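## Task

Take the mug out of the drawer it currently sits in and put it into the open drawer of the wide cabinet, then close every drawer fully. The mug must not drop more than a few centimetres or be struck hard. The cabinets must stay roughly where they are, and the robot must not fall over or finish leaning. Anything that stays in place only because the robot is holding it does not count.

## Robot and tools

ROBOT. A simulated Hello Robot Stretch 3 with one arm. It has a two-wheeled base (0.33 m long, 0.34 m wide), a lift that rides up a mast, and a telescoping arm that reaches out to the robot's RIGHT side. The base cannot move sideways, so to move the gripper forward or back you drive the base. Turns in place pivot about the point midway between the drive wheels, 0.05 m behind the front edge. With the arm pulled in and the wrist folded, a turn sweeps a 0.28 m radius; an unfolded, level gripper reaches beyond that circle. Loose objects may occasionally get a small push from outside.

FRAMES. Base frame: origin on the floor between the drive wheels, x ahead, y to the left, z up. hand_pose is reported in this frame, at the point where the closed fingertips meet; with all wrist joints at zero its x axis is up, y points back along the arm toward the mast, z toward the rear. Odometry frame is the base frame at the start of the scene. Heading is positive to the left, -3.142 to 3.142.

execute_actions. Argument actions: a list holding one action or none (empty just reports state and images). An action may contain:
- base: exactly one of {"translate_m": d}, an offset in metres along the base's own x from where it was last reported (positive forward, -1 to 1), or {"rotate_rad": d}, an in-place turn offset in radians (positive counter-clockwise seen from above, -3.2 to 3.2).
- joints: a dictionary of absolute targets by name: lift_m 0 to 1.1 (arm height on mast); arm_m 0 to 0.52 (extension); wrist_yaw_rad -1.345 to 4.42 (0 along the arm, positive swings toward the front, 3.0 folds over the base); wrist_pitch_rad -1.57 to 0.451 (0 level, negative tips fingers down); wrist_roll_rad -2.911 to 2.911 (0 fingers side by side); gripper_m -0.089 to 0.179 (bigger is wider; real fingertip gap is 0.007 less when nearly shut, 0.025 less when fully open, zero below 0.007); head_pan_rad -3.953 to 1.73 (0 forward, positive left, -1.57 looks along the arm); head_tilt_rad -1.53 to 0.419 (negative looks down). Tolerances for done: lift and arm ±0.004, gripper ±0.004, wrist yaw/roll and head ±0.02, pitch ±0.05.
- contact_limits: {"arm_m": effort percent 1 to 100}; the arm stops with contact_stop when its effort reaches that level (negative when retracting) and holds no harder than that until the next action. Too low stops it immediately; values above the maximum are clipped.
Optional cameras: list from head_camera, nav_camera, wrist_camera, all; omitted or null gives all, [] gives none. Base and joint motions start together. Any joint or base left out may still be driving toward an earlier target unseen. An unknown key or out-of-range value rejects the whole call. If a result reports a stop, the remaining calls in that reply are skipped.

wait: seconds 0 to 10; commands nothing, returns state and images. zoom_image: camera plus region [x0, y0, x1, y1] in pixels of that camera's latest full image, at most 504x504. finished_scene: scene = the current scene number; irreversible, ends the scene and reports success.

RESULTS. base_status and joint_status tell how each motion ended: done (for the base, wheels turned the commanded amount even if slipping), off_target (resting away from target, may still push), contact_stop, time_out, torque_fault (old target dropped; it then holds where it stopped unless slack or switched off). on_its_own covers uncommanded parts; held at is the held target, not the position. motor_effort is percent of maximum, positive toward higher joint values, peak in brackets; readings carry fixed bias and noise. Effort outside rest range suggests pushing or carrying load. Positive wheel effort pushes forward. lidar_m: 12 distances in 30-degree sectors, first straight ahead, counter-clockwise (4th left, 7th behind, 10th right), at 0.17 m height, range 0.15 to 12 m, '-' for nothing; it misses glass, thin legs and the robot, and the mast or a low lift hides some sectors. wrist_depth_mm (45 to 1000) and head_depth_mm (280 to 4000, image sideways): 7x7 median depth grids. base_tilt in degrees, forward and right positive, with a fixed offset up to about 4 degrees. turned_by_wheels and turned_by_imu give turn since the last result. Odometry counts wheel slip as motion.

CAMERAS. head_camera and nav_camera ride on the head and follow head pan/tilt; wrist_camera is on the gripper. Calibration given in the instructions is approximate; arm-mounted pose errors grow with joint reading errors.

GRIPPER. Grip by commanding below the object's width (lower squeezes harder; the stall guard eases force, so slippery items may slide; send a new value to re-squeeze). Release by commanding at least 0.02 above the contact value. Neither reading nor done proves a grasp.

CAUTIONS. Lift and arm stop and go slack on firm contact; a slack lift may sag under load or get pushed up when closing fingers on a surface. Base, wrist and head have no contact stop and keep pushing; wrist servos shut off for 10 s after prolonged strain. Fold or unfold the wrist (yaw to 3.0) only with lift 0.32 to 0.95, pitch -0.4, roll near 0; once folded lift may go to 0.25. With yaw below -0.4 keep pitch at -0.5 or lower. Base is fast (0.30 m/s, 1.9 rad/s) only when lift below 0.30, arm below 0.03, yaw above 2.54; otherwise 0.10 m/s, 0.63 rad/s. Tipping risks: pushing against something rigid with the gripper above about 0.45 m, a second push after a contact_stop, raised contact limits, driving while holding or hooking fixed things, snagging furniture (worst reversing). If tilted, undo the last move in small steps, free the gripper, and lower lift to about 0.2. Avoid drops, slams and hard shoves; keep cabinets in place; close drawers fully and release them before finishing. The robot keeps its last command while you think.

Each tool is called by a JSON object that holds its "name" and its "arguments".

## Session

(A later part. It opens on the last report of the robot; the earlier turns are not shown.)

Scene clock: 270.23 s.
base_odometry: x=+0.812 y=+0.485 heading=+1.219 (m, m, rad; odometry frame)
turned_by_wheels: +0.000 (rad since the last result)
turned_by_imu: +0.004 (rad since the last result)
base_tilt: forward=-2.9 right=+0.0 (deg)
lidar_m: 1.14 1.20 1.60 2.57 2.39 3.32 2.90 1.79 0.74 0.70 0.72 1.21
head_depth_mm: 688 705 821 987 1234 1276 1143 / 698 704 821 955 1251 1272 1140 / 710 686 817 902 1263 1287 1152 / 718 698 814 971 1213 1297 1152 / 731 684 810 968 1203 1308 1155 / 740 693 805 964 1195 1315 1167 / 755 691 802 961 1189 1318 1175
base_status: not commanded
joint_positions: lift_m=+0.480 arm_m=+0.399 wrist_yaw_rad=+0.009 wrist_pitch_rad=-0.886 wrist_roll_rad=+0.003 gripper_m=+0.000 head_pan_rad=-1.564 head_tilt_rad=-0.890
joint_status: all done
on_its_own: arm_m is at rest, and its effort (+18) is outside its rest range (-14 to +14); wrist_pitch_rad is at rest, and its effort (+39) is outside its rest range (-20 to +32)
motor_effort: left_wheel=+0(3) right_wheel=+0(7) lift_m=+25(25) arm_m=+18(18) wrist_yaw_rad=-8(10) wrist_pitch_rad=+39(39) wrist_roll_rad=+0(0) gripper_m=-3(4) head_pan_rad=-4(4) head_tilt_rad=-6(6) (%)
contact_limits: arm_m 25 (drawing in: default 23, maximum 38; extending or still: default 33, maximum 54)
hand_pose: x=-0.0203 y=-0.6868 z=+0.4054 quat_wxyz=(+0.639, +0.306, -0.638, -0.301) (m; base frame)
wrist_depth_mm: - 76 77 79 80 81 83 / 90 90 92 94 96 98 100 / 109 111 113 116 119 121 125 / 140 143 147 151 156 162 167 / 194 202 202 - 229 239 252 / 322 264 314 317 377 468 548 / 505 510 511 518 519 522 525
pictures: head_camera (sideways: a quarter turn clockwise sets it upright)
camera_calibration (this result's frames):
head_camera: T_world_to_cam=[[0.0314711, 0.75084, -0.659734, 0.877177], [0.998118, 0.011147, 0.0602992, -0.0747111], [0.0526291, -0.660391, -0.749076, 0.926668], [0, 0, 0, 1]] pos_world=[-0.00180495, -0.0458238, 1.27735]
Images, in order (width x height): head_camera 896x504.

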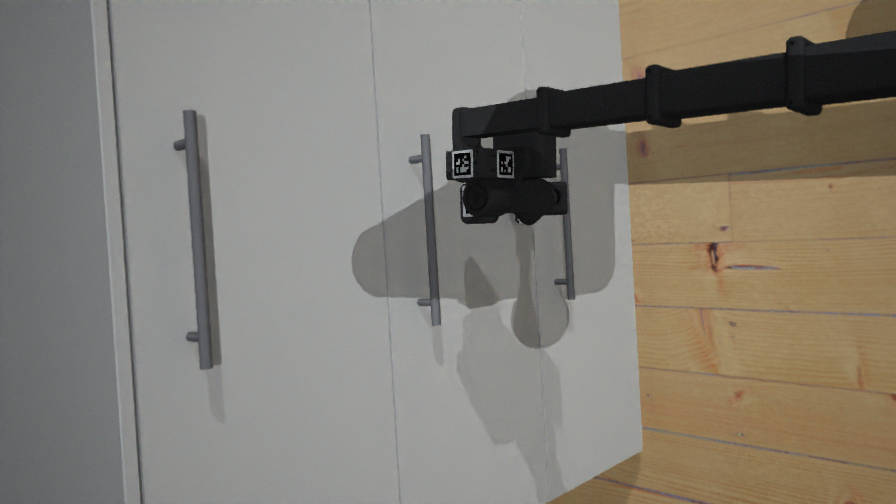

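{"name": "execute_actions", "arguments": {"actions": [{"joints": {"arm_m": 0.0, "wrist_pitch_rad": -0.4}}], "cameras": []}}

{"name": "execute_actions", "arguments": {"actions": [{"base": {"rotate_rad": -0.79}, "joints": {"wrist_yaw_rad": 3.0}}], "cameras": []}}

{"name": "execute_actions", "arguments": {"actions": [{"joints": {"lift_m": 0.28}}], "cameras": []}}

{"name": "execute_actions", "arguments": {"actions": [{"base": {"translate_m": -1.0}}], "cameras": []}}

{"name": "execute_actions", "arguments": {"actions": [{"base": {"translate_m": -0.74}}], "cameras": []}}

{"name": "execute_actions", "arguments": {"actions": [{"base": {"rotate_rad": -2.30}}], "cameras": []}}

{"name": "execute_actions", "arguments": {"actions": [{"joints": {"lift_m": 0.74}}], "cameras": ["head_camera", "nav_camera"]}}

Scene clock: 295.77 s.
base_odometry: x=+0.812 y=+0.485 heading=+1.219 (m, m, rad; odometry frame)
turned_by_wheels: +0.000 (rad since the last result)
turned_by_imu: -0.003 (rad since the last result)
base_tilt: forward=-2.7 right=+0.5 (deg)
lidar_m: 1.14 1.20 1.59 2.57 2.38 3.31 2.91 1.79 0.74 0.70 0.72 1.21
head_depth_mm: 667 698 813 983 1237 1278 1140 / 676 681 812 978 1230 1278 1159 / 687 679 807 971 1215 1309 - / 695 676 804 968 1211 1288 1149 / 706 688 800 961 1201 1293 1151 / 717 685 797 959 1196 1306 1156 / 725 682 794 950 1183 1312 1166
base_status: not commanded
joint_positions: lift_m=+0.480 arm_m=+0.000 wrist_yaw_rad=+0.001 wrist_pitch_rad=-0.419 wrist_roll_rad=+0.003 gripper_m=+0.000 head_pan_rad=-1.564 head_tilt_rad=-0.890
joint_status: all done
motor_effort: left_wheel=+0(3) right_wheel=+3(8) lift_m=+39(39) arm_m=-2(20) wrist_yaw_rad=-1(10) wrist_pitch_rad=+9(100) wrist_roll_rad=+0(0) gripper_m=-2(5) head_pan_rad=-4(4) head_tilt_rad=-6(6) (%)
hand_pose: x=-0.0214 y=-0.3695 z=+0.4924 quat_wxyz=(+0.691, +0.147, -0.692, -0.147) (m; base frame)
wrist_depth_mm: 389 396 404 413 415 426 444 / 422 430 439 450 456 471 976 / 468 474 487 494 509 523 - / 511 526 543 543 568 583 - / 604 596 603 - 645 710 894 / 694 669 681 705 712 741 748 / 616 622 621 634 632 626 644
pictures: none
No camera images: the call's "cameras" was empty. Leave "cameras" out to get every camera's image.

Scene clock: 298.27 s.
base_odometry: x=+0.812 y=+0.485 heading=+0.430 (m, m, rad; odometry frame)
turned_by_wheels: -0.790 (rad since the last result)
turned_by_imu: -0.803 (rad since the last result)
base_tilt: forward=-2.6 right=+0.4 (deg)
lidar_m: 0.79 1.14 1.17 1.31 2.16 2.22 2.21 3.31 2.68 0.85 0.70 0.70
head_depth_mm: 2187 2441 2033 1690 1446 1272 1142 / 1920 2258 2047 1692 1451 1279 1158 / 1704 1948 2054 1718 1468 1281 1161 / 1535 1736 1948 1729 1482 1294 1174 / 1399 1569 1777 1696 1418 1297 1149 / 1278 1384 932 1048 1214 1293 1154 / 729 753 835 934 1066 1244 1170
base_status: done
joint_positions: lift_m=+0.480 arm_m=+0.000 wrist_yaw_rad=+2.998 wrist_pitch_rad=-0.419 wrist_roll_rad=+0.003 gripper_m=+0.000 head_pan_rad=-1.564 head_tilt_rad=-0.890
joint_status: all done
motor_effort: left_wheel=+3(6) right_wheel=-5(11) lift_m=+39(39) arm_m=-2(2) wrist_yaw_rad=+1(3) wrist_pitch_rad=+9(9) wrist_roll_rad=+0(0) gripper_m=-2(2) head_pan_rad=-3(3) head_tilt_rad=-6(6) (%)
hand_pose: x=+0.0109 y=+0.0768 z=+0.4925 quat_wxyz=(+0.197, +0.701, +0.097, +0.678) (m; base frame)
wrist_depth_mm: - - - - - 967 841 / - - - - - - 896 / - - - - - - 963 / - - - - - - - / 851 826 895 - 874 879 891 / 705 714 - 696 736 747 741 / 611 618 618 619 634 636 644
pictures: none
No camera images: the call's "cameras" was empty. Leave "cameras" out to get every camera's image.

Scene clock: 300.93 s.
base_odometry: x=+0.812 y=+0.485 heading=+0.430 (m, m, rad; odometry frame)
turned_by_wheels: +0.000 (rad since the last result)
turned_by_imu: +0.000 (rad since the last result)
base_tilt: forward=-2.6 right=+0.4 (deg)
lidar_m: 0.78 1.14 1.17 1.31 2.16 2.22 2.21 3.30 2.67 0.85 0.71 0.70
head_depth_mm: 2197 2436 2025 1687 1453 1277 1129 / 1912 2237 2053 1704 1455 1276 1139 / 1702 1966 2069 1713 1464 1282 1142 / 1542 1742 1958 1728 1480 1292 1151 / 1396 1568 1767 1698 1424 1296 1150 / 1278 1371 934 1046 1213 1301 1163 / 729 752 834 936 1066 1236 1163
base_status: not commanded
joint_positions: lift_m=+0.280 arm_m=+0.000 wrist_yaw_rad=+2.998 wrist_pitch_rad=-0.418 wrist_roll_rad=+0.003 gripper_m=+0.000 head_pan_rad=-1.564 head_tilt_rad=-0.890
joint_status: all done
motor_effort: left_wheel=+3(3) right_wheel=-5(5) lift_m=+24(32) arm_m=-2(2) wrist_yaw_rad=+1(2) wrist_pitch_rad=+8(9) wrist_roll_rad=+0(0) gripper_m=-2(2) head_pan_rad=-3(3) head_tilt_rad=-6(7) (%)
hand_pose: x=+0.0108 y=+0.0769 z=+0.2931 quat_wxyz=(+0.196, +0.701, +0.097, +0.678) (m; base frame)
wrist_depth_mm: - - - - - 978 854 / - - - - - - 886 / 879 - 914 930 942 951 930 / 690 701 708 719 721 732 734 / 559 569 601 - 589 597 597 / 475 496 - - 502 499 496 / - - - - 424 430 431
pictures: none
No camera images: the call's "cameras" was empty. Leave "cameras" out to get every camera's image.

Scene clock: 305.87 s.
base_odometry: x=-0.097 y=+0.069 heading=+0.430 (m, m, rad; odometry frame)
turned_by_wheels: +0.000 (rad since the last result)
turned_by_imu: +0.001 (rad since the last result)
base_tilt: forward=-2.6 right=+0.4 (deg)
lidar_m: 1.63 1.85 1.84 2.08 1.83 1.27 1.37 2.48 2.43 2.33 1.95 1.47
head_depth_mm: 2182 2356 2029 1696 1449 1268 1137 / 3009 2512 2046 1705 1464 1280 1137 / 2795 2565 2073 1711 1475 1284 1140 / 2518 2601 2090 1720 1479 1296 1152 / 2284 2463 2090 1749 1486 1294 1151 / 2101 2300 2120 1745 1499 1301 1159 / 1939 2125 2119 1764 1498 1316 1163
base_status: done
joint_positions: lift_m=+0.280 arm_m=+0.000 wrist_yaw_rad=+2.999 wrist_pitch_rad=-0.418 wrist_roll_rad=+0.003 gripper_m=+0.000 head_pan_rad=-1.564 head_tilt_rad=-0.890
joint_status: not commanded
motor_effort: left_wheel=+2(6) right_wheel=-5(15) lift_m=+25(24) arm_m=-2(2) wrist_yaw_rad=+0(1) wrist_pitch_rad=+8(8) wrist_roll_rad=+0(0) gripper_m=-2(1) head_pan_rad=-5(3) head_tilt_rad=-7(7) (%)
hand_pose: x=+0.0106 y=+0.0769 z=+0.2931 quat_wxyz=(+0.196, +0.701, +0.097, +0.679) (m; base frame)
wrist_depth_mm: - - - - - - - / - - - - - - - / 880 - 925 922 954 944 969 / 689 696 707 711 730 726 740 / 562 571 601 - 593 589 599 / 475 493 - - 492 498 500 / - - - - 425 430 434
pictures: none
No camera images: the call's "cameras" was empty. Leave "cameras" out to get every camera's image.

Scene clock: 310.13 s.
base_odometry: x=-0.770 y=-0.240 heading=+0.430 (m, m, rad; odometry frame)
turned_by_wheels: +0.000 (rad since the last result)
turned_by_imu: +0.001 (rad since the last result)
base_tilt: forward=-2.6 right=+0.4 (deg)
lidar_m: 2.26 2.35 2.34 1.52 0.67 0.67 1.43 2.19 2.00 2.30 2.50 2.14
head_depth_mm: 2389 2511 2031 1698 1449 1272 1132 / 2451 2536 2045 1702 1453 1285 1133 / 2160 2410 2069 1715 1466 1280 1142 / 2148 2416 2083 1730 1476 1293 1147 / 2882 2686 2099 1743 1492 1300 1150 / 2670 2673 2116 1753 1495 1303 1157 / 2457 2596 2132 1767 1507 1311 1166
base_status: done
joint_positions: lift_m=+0.280 arm_m=+0.000 wrist_yaw_rad=+2.999 wrist_pitch_rad=-0.418 wrist_roll_rad=+0.003 gripper_m=+0.000 head_pan_rad=-1.564 head_tilt_rad=-0.890
joint_status: not commanded
motor_effort: left_wheel=+2(6) right_wheel=-4(13) lift_m=+24(25) arm_m=-2(2) wrist_yaw_rad=+0(1) wrist_pitch_rad=+8(8) wrist_roll_rad=+0(0) gripper_m=-2(2) head_pan_rad=-4(4) head_tilt_rad=-6(6) (%)
hand_pose: x=+0.0106 y=+0.0769 z=+0.2931 quat_wxyz=(+0.196, +0.701, +0.097, +0.679) (m; base frame)
wrist_depth_mm: 970 - - - - - - / - - - - - - - / 583 - 929 917 941 952 985 / 638 700 708 704 722 742 734 / 571 569 594 - 584 599 607 / 478 494 - - 491 497 501 / - - - - 424 430 436
pictures: none
No camera images: the call's "cameras" was empty. Leave "cameras" out to get every camera's image.

Scene clock: 312.77 s.
base_odometry: x=-0.770 y=-0.240 heading=-1.870 (m, m, rad; odometry frame)
turned_by_wheels: -2.300 (rad since the last result)
turned_by_imu: -2.336 (rad since the last result)
base_tilt: forward=-2.7 right=+0.4 (deg)
lidar_m: 2.00 2.31 2.44 2.50 2.18 2.43 2.34 1.81 1.32 0.67 0.69 1.80
head_depth_mm: 1120 1274 1491 1644 1454 1250 1130 / 1114 1253 1395 919 866 786 1137 / 1122 1233 1029 912 876 730 1147 / 1121 1234 1038 916 879 729 1148 / 1124 1231 1047 921 884 730 1153 / 1127 1288 1433 988 925 766 1158 / 1133 1296 1503 1705 1502 1296 1165
base_status: done
joint_positions: lift_m=+0.280 arm_m=+0.000 wrist_yaw_rad=+2.999 wrist_pitch_rad=-0.418 wrist_roll_rad=+0.003 gripper_m=+0.000 head_pan_rad=-1.564 head_tilt_rad=-0.890
joint_status: not commanded
motor_effort: left_wheel=+2(9) right_wheel=-5(14) lift_m=+24(24) arm_m=-2(2) wrist_yaw_rad=+0(1) wrist_pitch_rad=+8(8) wrist_roll_rad=+0(0) gripper_m=-2(2) head_pan_rad=-3(3) head_tilt_rad=-6(7) (%)
hand_pose: x=+0.0106 y=+0.0769 z=+0.2931 quat_wxyz=(+0.196, +0.701, +0.097, +0.679) (m; base frame)
wrist_depth_mm: - - - - - - - / - - - - - - - / 891 - 932 933 946 962 967 / 688 702 704 721 722 739 740 / 568 566 597 - 583 592 602 / 477 492 - - 496 496 502 / - - - - 425 426 432
pictures: none
No camera images: the call's "cameras" was empty. Leave "cameras" out to get every camera's image.

Scene clock: 317.77 s.
base_odometry: x=-0.770 y=-0.240 heading=-1.870 (m, m, rad; odometry frame)
turned_by_wheels: +0.000 (rad since the last result)
turned_by_imu: +0.000 (rad since the last result)
base_tilt: forward=-2.6 right=+0.4 (deg)
lidar_m: 2.00 2.30 2.44 2.50 2.18 2.43 2.34 1.81 1.32 0.67 0.68 1.80
head_depth_mm: 1117 1279 1490 1655 1453 1304 - / 1121 1253 1388 916 864 729 1099 / 1126 1229 1029 909 874 729 - / 1124 1232 1032 915 879 797 1106 / 1125 1236 1045 919 883 728 1140 / 1123 1290 1429 987 927 769 1153 / 1130 1290 1509 1720 1509 1290 1164
base_status: not commanded
joint_positions: lift_m=+0.740 arm_m=+0.000 wrist_yaw_rad=+2.999 wrist_pitch_rad=-0.418 wrist_roll_rad=+0.003 gripper_m=+0.000 head_pan_rad=-1.564 head_tilt_rad=-0.890
joint_status: all done
motor_effort: left_wheel=+3(3) right_wheel=-5(4) lift_m=+54(56) arm_m=-2(2) wrist_yaw_rad=+1(0) wrist_pitch_rad=+8(8) wrist_roll_rad=+0(0) gripper_m=-1(2) head_pan_rad=-3(4) head_tilt_rad=-6(7) (%)
hand_pose: x=+0.0106 y=+0.0769 z=+0.7522 quat_wxyz=(+0.196, +0.701, +0.097, +0.679) (m; base frame)
wrist_depth_mm: - - - - - - - / - - - - - - - / - - - - - - - / - - - - - - - / - - - - - - - / - - - - - - - / 882 889 899 898 900 904 925
pictures: head_camera (sideways: a quarter turn clockwise sets it upright), nav_camera (sideways: a quarter turn counterclockwise sets it upright)
camera_calibration (this result's frames):
head_camera: T_world_to_cam=[[0.0315012, 0.750851, -0.65972, 0.877158], [0.998119, 0.0111056, 0.0602993, -0.0747112], [0.0526024, -0.660378, -0.749089, 0.926685], [0, 0, 0, 1]] pos_world=[-0.0018068, -0.045823, 1.27735]
nav_camera: T_world_to_cam=[[0.00667913, -0.743172, 0.669067, -0.829003], [-0.99989, -0.0138044, -0.00535173, 0.0651815], [0.0132133, -0.668958, -0.743182, 0.923568], [0, 0, 0, 1]] pos_world=[0.058508, 0.00263701, 1.24139]
Images, in order (width x height): head_camera 896x504, nav_camera 672x504.

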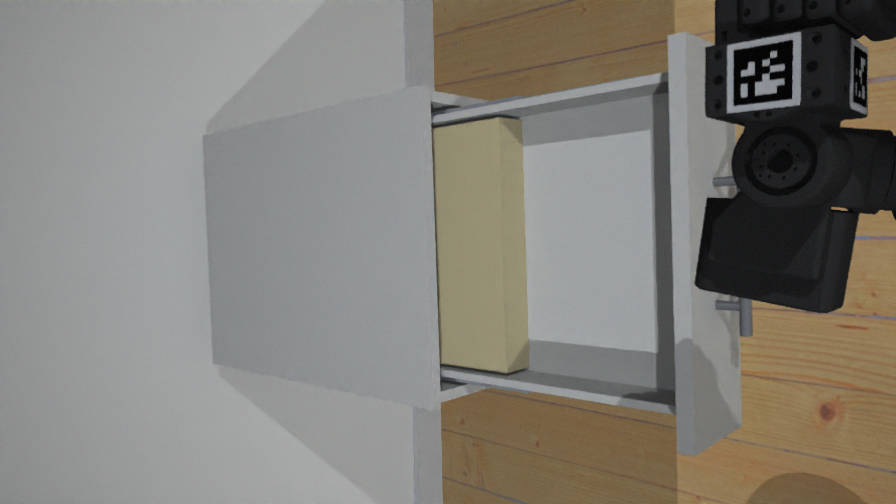

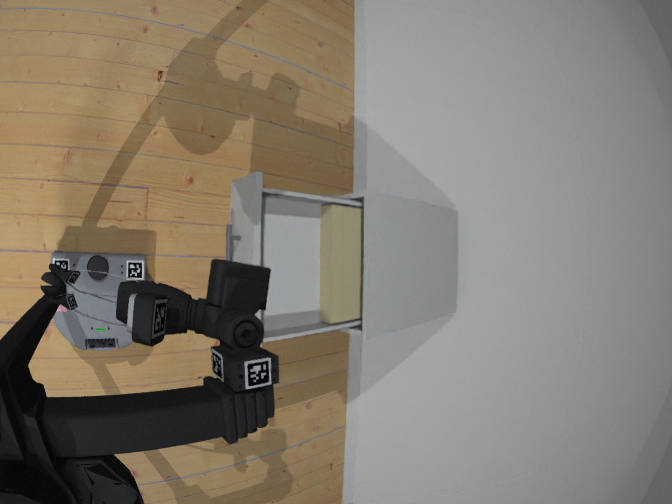

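{"name": "execute_actions", "arguments": {"actions": [{"joints": {"wrist_yaw_rad": 0.0}}], "cameras": []}}

{"name": "execute_actions", "arguments": {"actions": [{"joints": {"wrist_pitch_rad": -1.1}}], "cameras": []}}

{"name": "execute_actions", "arguments": {"actions": [{"joints": {"lift_m": 0.70}}], "cameras": ["wrist_camera"]}}

{"name": "execute_actions", "arguments": {"actions": [{"joints": {"arm_m": 0.38}, "contact_limits": {"arm_m": 25}}], "cameras": ["head_camera", "wrist_camera"]}}

Scene clock: 333.27 s.
base_odometry: x=-0.770 y=-0.240 heading=-1.870 (m, m, rad; odometry frame)
turned_by_wheels: +0.000 (rad since the last result)
turned_by_imu: +0.000 (rad since the last result)
base_tilt: forward=-2.7 right=+0.4 (deg)
lidar_m: 2.00 2.31 2.44 2.50 2.19 2.43 2.34 1.81 1.32 0.66 0.69 1.80
head_depth_mm: 1120 1275 1487 1655 1457 1302 - / 1120 1260 1395 915 864 725 - / 1118 1230 1026 911 909 - - / 1124 1234 1037 915 880 729 1146 / 1127 1238 1049 924 885 729 1150 / 1130 1289 1433 989 925 767 1158 / 1128 1294 1514 1715 1494 1286 1159
base_status: not commanded
joint_positions: lift_m=+0.740 arm_m=+0.000 wrist_yaw_rad=+0.002 wrist_pitch_rad=-0.418 wrist_roll_rad=+0.003 gripper_m=+0.000 head_pan_rad=-1.564 head_tilt_rad=-0.890
joint_status: all done
motor_effort: left_wheel=+3(3) right_wheel=-5(5) lift_m=+54(53) arm_m=-2(2) wrist_yaw_rad=-2(3) wrist_pitch_rad=+8(8) wrist_roll_rad=+0(0) gripper_m=-2(2) head_pan_rad=-4(4) head_tilt_rad=-7(6) (%)
hand_pose: x=-0.0211 y=-0.3696 z=+0.7522 quat_wxyz=(+0.691, +0.147, -0.692, -0.147) (m; base frame)
wrist_depth_mm: 933 913 941 942 931 941 957 / - - 712 724 - - - / - 568 499 508 - - - / - - 510 519 - - - / - 461 463 - - - - / - 396 413 403 983 - - / 848 354 355 357 359 907 924
pictures: none
No camera images: the call's "cameras" was empty. Leave "cameras" out to get every camera's image.

Scene clock: 334.43 s.
base_odometry: x=-0.770 y=-0.240 heading=-1.870 (m, m, rad; odometry frame)
turned_by_wheels: +0.000 (rad since the last result)
turned_by_imu: +0.000 (rad since the last result)
base_tilt: forward=-2.6 right=+0.4 (deg)
lidar_m: 2.00 2.31 2.44 2.50 2.18 2.43 2.34 1.81 1.32 0.66 0.69 1.80
head_depth_mm: 1119 1278 1487 1650 1451 1307 - / 1119 1257 1398 917 864 728 - / 1122 1230 1030 906 872 798 - / 1122 1234 1036 913 879 730 1150 / 1123 1244 1045 923 881 730 1152 / 1127 1282 1442 989 927 767 1154 / 1126 1291 1513 1719 1504 1295 1164
base_status: not commanded
joint_positions: lift_m=+0.740 arm_m=+0.000 wrist_yaw_rad=+0.002 wrist_pitch_rad=-1.102 wrist_roll_rad=+0.003 gripper_m=+0.000 head_pan_rad=-1.564 head_tilt_rad=-0.890
joint_status: all done
motor_effort: left_wheel=+3(2) right_wheel=-5(4) lift_m=+54(54) arm_m=-2(2) wrist_yaw_rad=-2(2) wrist_pitch_rad=+1(7) wrist_roll_rad=+0(0) gripper_m=-2(2) head_pan_rad=-5(4) head_tilt_rad=-6(6) (%)
hand_pose: x=-0.0214 y=-0.2394 z=+0.6387 quat_wxyz=(+0.602, +0.370, -0.603, -0.371) (m; base frame)
wrist_depth_mm: 291 332 340 344 336 996 - / 198 200 202 203 206 208 963 / 228 232 235 238 241 264 910 / 815 794 301 304 856 852 865 / 782 791 803 - 819 822 818 / 751 766 763 - 784 788 782 / 718 717 734 - 749 749 757
pictures: none
No camera images: the call's "cameras" was empty. Leave "cameras" out to get every camera's image.

Scene clock: 335.60 s.
base_odometry: x=-0.770 y=-0.240 heading=-1.870 (m, m, rad; odometry frame)
turned_by_wheels: +0.000 (rad since the last result)
turned_by_imu: +0.000 (rad since the last result)
base_tilt: forward=-2.6 right=+0.4 (deg)
lidar_m: 2.00 2.31 2.44 2.50 2.18 2.42 2.34 1.81 1.32 0.67 0.69 1.80
head_depth_mm: 1117 1279 1492 1657 1451 1263 - / 1119 1254 1392 914 865 730 - / 1125 1228 1031 908 874 789 - / 1125 1236 1035 914 878 730 1149 / 1121 1233 1050 923 883 731 1152 / 1125 1281 1434 986 925 769 1160 / 1129 1294 1513 1716 1509 1290 1168
base_status: not commanded
joint_positions: lift_m=+0.700 arm_m=+0.000 wrist_yaw_rad=+0.002 wrist_pitch_rad=-1.103 wrist_roll_rad=+0.003 gripper_m=+0.000 head_pan_rad=-1.564 head_tilt_rad=-0.890
joint_status: all done
motor_effort: left_wheel=+3(3) right_wheel=-5(5) lift_m=+24(47) arm_m=-2(2) wrist_yaw_rad=-1(2) wrist_pitch_rad=+2(1) wrist_roll_rad=+0(0) gripper_m=-2(2) head_pan_rad=-3(4) head_tilt_rad=-6(6) (%)
hand_pose: x=-0.0214 y=-0.2393 z=+0.5996 quat_wxyz=(+0.602, +0.371, -0.603, -0.371) (m; base frame)
wrist_depth_mm: 265 287 292 292 286 239 965 / 169 170 171 173 175 178 898 / 230 231 235 221 242 266 860 / 773 770 785 793 807 824 836 / 740 751 752 - 779 784 786 / 720 717 727 - 743 749 754 / 684 700 698 - 722 717 718
pictures: wrist_camera
camera_calibration (this result's frames):
wrist_camera: T_world_to_cam=[[-0.999958, -0.00877286, -0.00274856, -0.0227281], [-0.00782074, 0.968909, -0.247293, 0.407956], [0.00483257, -0.247261, -0.968937, 0.688103], [0, 0, 0, 1]] pos_world=[-0.022862, -0.225331, 0.76755]
Images, in order (width x height): wrist_camera 644x364.

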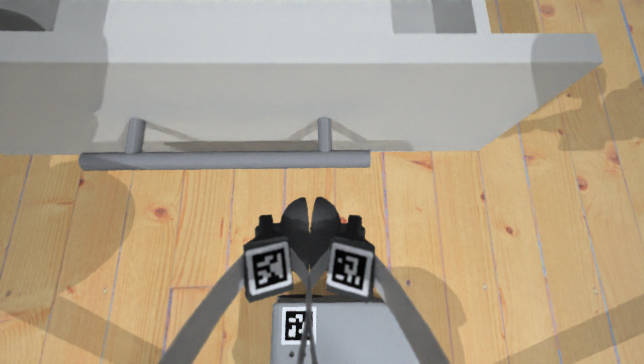

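Scene clock: 339.60 s.
base_odometry: x=-0.770 y=-0.240 heading=-1.870 (m, m, rad; odometry frame)
turned_by_wheels: +0.000 (rad since the last result)
turned_by_imu: +0.000 (rad since the last result)
base_tilt: forward=-2.6 right=+0.5 (deg)
lidar_m: 2.00 2.30 2.44 2.50 2.19 2.42 2.34 1.81 1.32 0.67 0.69 1.80
head_depth_mm: 1120 1270 1488 1657 - - 1132 / 1119 1254 1393 963 1281 1276 1140 / 1120 1231 1091 962 1145 1282 1144 / 1125 1233 1036 920 1141 1294 1147 / 1127 1238 1046 934 1142 1305 1155 / 1125 1294 1440 989 1470 1307 1161 / 1132 1289 1504 1713 1496 1308 1166
base_status: not commanded
joint_positions: lift_m=+0.700 arm_m=+0.380 wrist_yaw_rad=+0.002 wrist_pitch_rad=-1.110 wrist_roll_rad=+0.003 gripper_m=+0.000 head_pan_rad=-1.564 head_tilt_rad=-0.890
joint_status: all done
motor_effort: left_wheel=+2(4) right_wheel=-4(10) lift_m=+24(24) arm_m=+3(9) wrist_yaw_rad=-2(5) wrist_pitch_rad=+5(20) wrist_roll_rad=+0(0) gripper_m=-2(4) head_pan_rad=-3(4) head_tilt_rad=-6(6) (%)
contact_limits: arm_m 25 (drawing in: default 23, maximum 38; extending or still: default 33, maximum 54)
hand_pose: x=-0.0214 y=-0.6171 z=+0.5989 quat_wxyz=(+0.601, +0.373, -0.601, -0.373) (m; base frame)
wrist_depth_mm: 138 139 141 142 144 145 147 / 132 133 134 135 137 138 140 / 140 142 144 147 150 151 154 / 207 208 215 204 225 263 818 / 745 350 361 - 771 770 784 / 716 717 719 714 736 749 760 / 683 689 699 698 711 722 720
pictures: head_camera (sideways: a quarter turn clockwise sets it upright), wrist_camera
camera_calibration (this result's frames):
head_camera: T_world_to_cam=[[0.0315012, 0.750869, -0.659699, 0.877131], [0.998119, 0.0111039, 0.0602994, -0.0747113], [0.0526022, -0.660357, -0.749107, 0.926709], [0, 0, 0, 1]] pos_world=[-0.00180681, -0.0458223, 1.27735]
wrist_camera: T_world_to_cam=[[-0.999956, -0.00896646, -0.00279718, -0.0261182], [-0.00803095, 0.970632, -0.240435, 0.770807], [0.00487089, -0.240402, -0.970661, 0.599312], [0, 0, 0, 1]] pos_world=[-0.0228459, -0.604328, 0.766985]
Images, in order (width x height): head_camera 896x504, wrist_camera 644x364.

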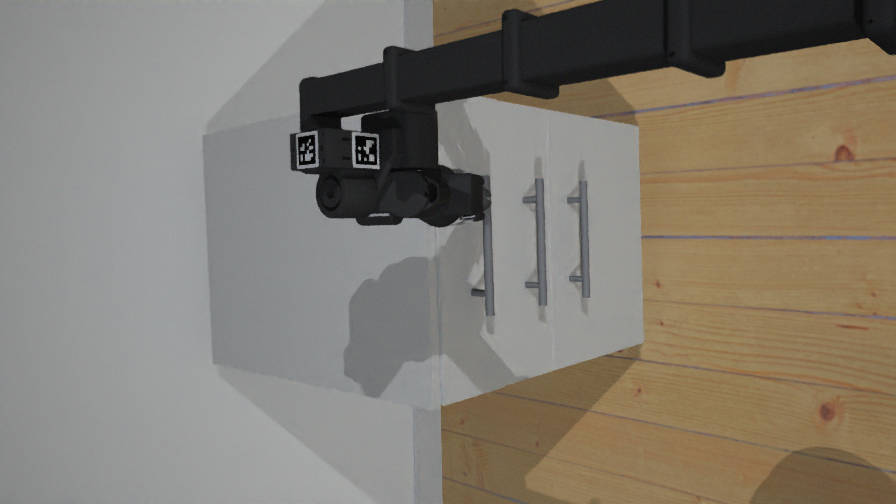

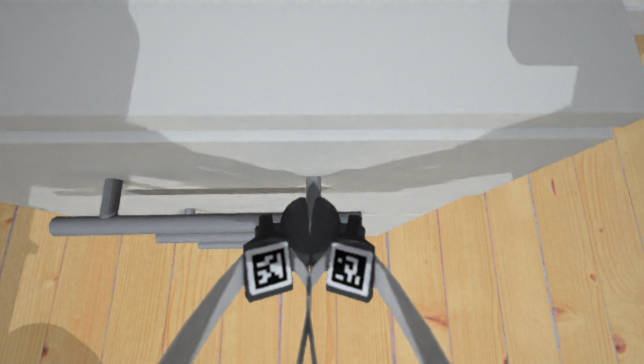

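{"name": "execute_actions", "arguments": {"actions": [{"joints": {"arm_m": 0.405}, "contact_limits": {"arm_m": 15}}], "cameras": ["head_camera", "wrist_camera"]}}

Scene clock: 344.17 s.
base_odometry: x=-0.770 y=-0.240 heading=-1.870 (m, m, rad; odometry frame)
turned_by_wheels: +0.000 (rad since the last result)
turned_by_imu: +0.000 (rad since the last result)
base_tilt: forward=-2.7 right=+0.4 (deg)
lidar_m: 2.00 2.31 2.44 2.51 2.18 2.44 2.34 1.81 1.32 0.67 0.69 1.80
head_depth_mm: 1120 1274 1480 1659 - - 1139 / 1119 1254 1390 941 1333 1285 1134 / 1125 1234 1108 938 1140 1288 1139 / 1120 1232 1041 919 1141 1295 1149 / 1125 1235 1044 932 1144 1303 1152 / 1131 1287 1431 999 1469 1307 1162 / 1129 1292 1515 1719 1506 1313 1166
base_status: not commanded
joint_positions: lift_m=+0.700 arm_m=+0.405 wrist_yaw_rad=+0.002 wrist_pitch_rad=-1.109 wrist_roll_rad=+0.003 gripper_m=+0.000 head_pan_rad=-1.564 head_tilt_rad=-0.890
joint_status: all done
motor_effort: left_wheel=+2(2) right_wheel=-4(4) lift_m=+25(24) arm_m=+4(6) wrist_yaw_rad=-1(1) wrist_pitch_rad=+4(5) wrist_roll_rad=+0(0) gripper_m=-2(2) head_pan_rad=-3(5) head_tilt_rad=-6(6) (%)
contact_limits: arm_m 15 (drawing in: default 23, maximum 38; extending or still: default 33, maximum 54)
hand_pose: x=-0.0215 y=-0.6422 z=+0.5990 quat_wxyz=(+0.601, +0.372, -0.601, -0.373) (m; base frame)
wrist_depth_mm: 138 139 141 143 144 145 147 / 132 133 134 136 137 138 140 / 126 127 128 130 131 132 133 / 129 132 135 138 144 145 149 / 298 204 260 - 388 778 777 / 708 710 710 721 745 744 746 / 683 692 700 700 701 715 714
pictures: head_camera (sideways: a quarter turn clockwise sets it upright), wrist_camera
camera_calibration (this result's frames):
head_camera: T_world_to_cam=[[0.0315011, 0.750869, -0.659699, 0.877131], [0.998119, 0.011104, 0.0602994, -0.0747113], [0.0526022, -0.660357, -0.749107, 0.926709], [0, 0, 0, 1]] pos_world=[-0.0018068, -0.0458223, 1.27735]
wrist_camera: T_world_to_cam=[[-0.99996, -0.00848702, -0.00279224, -0.0260831], [-0.00756338, 0.970465, -0.241122, 0.795569], [0.00475618, -0.241092, -0.970491, 0.592777], [0, 0, 0, 1]] pos_world=[-0.0228842, -0.62938, 0.767042]
Images, in order (width x height): head_camera 896x504, wrist_camera 644x364.

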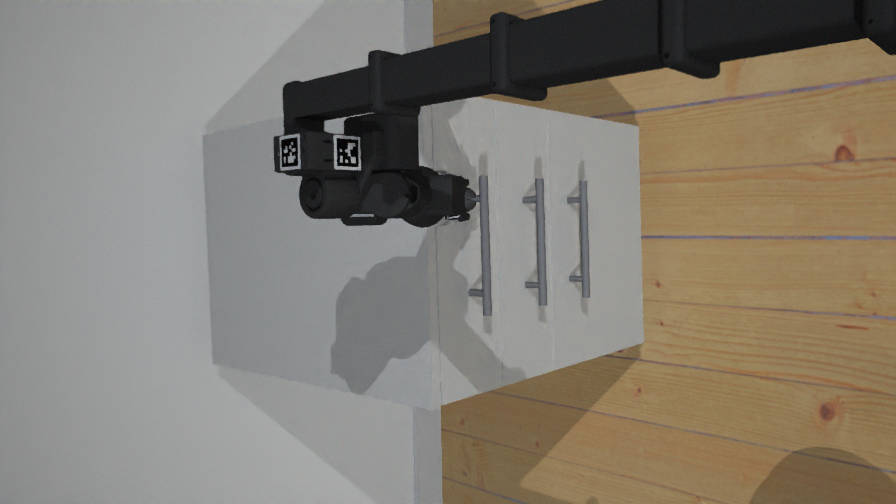

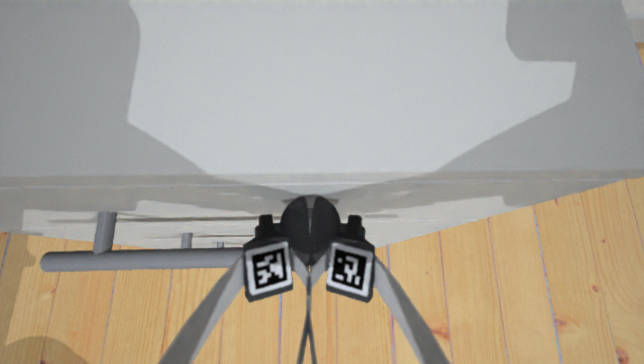

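{"name": "execute_actions", "arguments": {"actions": [{"joints": {"arm_m": 0.42}, "contact_limits": {"arm_m": 12}}], "cameras": []}}

{"name": "execute_actions", "arguments": {"actions": [{"joints": {"arm_m": 0.3, "lift_m": 0.72}}], "cameras": ["head_camera", "wrist_camera"]}}

Scene clock: 349.47 s.
base_odometry: x=-0.770 y=-0.240 heading=-1.870 (m, m, rad; odometry frame)
turned_by_wheels: +0.000 (rad since the last result)
turned_by_imu: +0.000 (rad since the last result)
base_tilt: forward=-2.7 right=+0.4 (deg)
lidar_m: 2.00 2.30 2.44 2.50 2.19 2.42 2.34 1.80 1.32 0.67 0.69 1.80
head_depth_mm: 1112 1277 1490 1670 - - 1134 / 1120 1254 - 927 1330 1280 1138 / 1122 1231 - 931 1145 1288 1143 / 1123 1234 1042 921 1145 1293 1147 / 1128 1237 1045 933 1149 1299 1152 / 1131 1283 1442 1001 1467 1310 1159 / 1133 1288 1510 1719 1508 1311 1165
base_status: not commanded
joint_positions: lift_m=+0.700 arm_m=+0.419 wrist_yaw_rad=+0.002 wrist_pitch_rad=-1.161 wrist_roll_rad=+0.003 gripper_m=+0.000 head_pan_rad=-1.564 head_tilt_rad=-0.890
joint_status: all done
motor_effort: left_wheel=+2(2) right_wheel=-3(4) lift_m=+24(25) arm_m=+11(12) wrist_yaw_rad=-1(1) wrist_pitch_rad=+27(28) wrist_roll_rad=+0(0) gripper_m=-2(2) head_pan_rad=-4(3) head_tilt_rad=-6(7) (%)
contact_limits: arm_m 12 (drawing in: default 23, maximum 38; extending or still: default 33, maximum 54)
hand_pose: x=-0.0215 y=-0.6440 z=+0.5945 quat_wxyz=(+0.591, +0.388, -0.592, -0.388) (m; base frame)
wrist_depth_mm: 130 131 132 133 135 136 137 / 125 126 128 129 130 131 132 / 121 121 123 124 125 126 127 / 118 119 122 125 129 133 137 / 743 217 307 - 744 769 766 / 713 721 716 721 733 736 748 / 688 702 706 705 709 725 728
pictures: none
No camera images: the call's "cameras" was empty. Leave "cameras" out to get every camera's image.

Scene clock: 351.60 s.
base_odometry: x=-0.770 y=-0.240 heading=-1.870 (m, m, rad; odometry frame)
turned_by_wheels: +0.000 (rad since the last result)
turned_by_imu: +0.000 (rad since the last result)
base_tilt: forward=-2.7 right=+0.4 (deg)
lidar_m: 2.00 2.30 2.44 2.51 2.18 2.43 2.34 1.81 1.32 0.67 0.68 1.80
head_depth_mm: 1119 1279 1480 1650 - - 1128 / 1124 1258 1390 - 1379 1277 1135 / 1119 1229 1053 - 1142 1284 1139 / 1126 1228 1041 920 1139 1287 1152 / 1126 1235 1045 931 1142 1297 1151 / 1129 1285 1428 1002 1461 1306 1156 / 1130 1292 1502 1721 1501 1302 1165
base_status: not commanded
joint_positions: lift_m=+0.720 arm_m=+0.300 wrist_yaw_rad=+0.001 wrist_pitch_rad=-1.109 wrist_roll_rad=+0.003 gripper_m=+0.000 head_pan_rad=-1.564 head_tilt_rad=-0.890
joint_status: all done
motor_effort: left_wheel=+2(2) right_wheel=-2(3) lift_m=+54(59) arm_m=-2(9) wrist_yaw_rad=-1(1) wrist_pitch_rad=+4(27) wrist_roll_rad=+0(0) gripper_m=-2(2) head_pan_rad=-4(4) head_tilt_rad=-6(6) (%)
hand_pose: x=-0.0215 y=-0.5377 z=+0.6181 quat_wxyz=(+0.600, +0.372, -0.601, -0.373) (m; base frame)
wrist_depth_mm: 188 189 190 191 193 195 940 / 239 240 241 244 248 908 930 / 583 325 332 337 341 876 876 / 791 792 475 491 811 832 845 / 763 768 780 - 791 795 800 / 735 744 742 729 765 764 769 / 698 722 711 726 727 742 745
pictures: head_camera (sideways: a quarter turn clockwise sets it upright), wrist_camera
camera_calibration (this result's frames):
head_camera: T_world_to_cam=[[0.0315012, 0.750869, -0.659699, 0.877131], [0.998119, 0.0111039, 0.0602994, -0.0747113], [0.0526022, -0.660358, -0.749107, 0.926709], [0, 0, 0, 1]] pos_world=[-0.00180681, -0.0458223, 1.27735]
wrist_camera: T_world_to_cam=[[-0.999962, -0.00825389, -0.00279238, -0.0250391], [-0.00733729, 0.970477, -0.241083, 0.698744], [0.00469981, -0.241053, -0.9705, 0.636512], [0, 0, 0, 1]] pos_world=[-0.0229028, -0.524888, 0.786121]
Images, in order (width x height): head_camera 896x504, wrist_camera 644x364.

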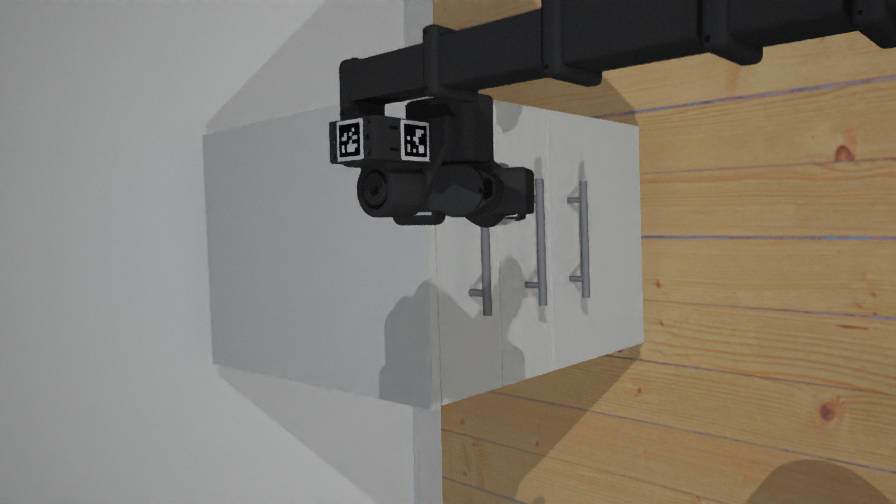

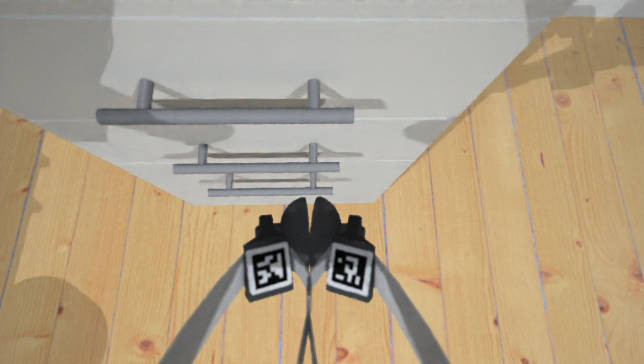

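{"name": "finished_scene", "arguments": {"scene": 1}}

The scene is finished: the task was done.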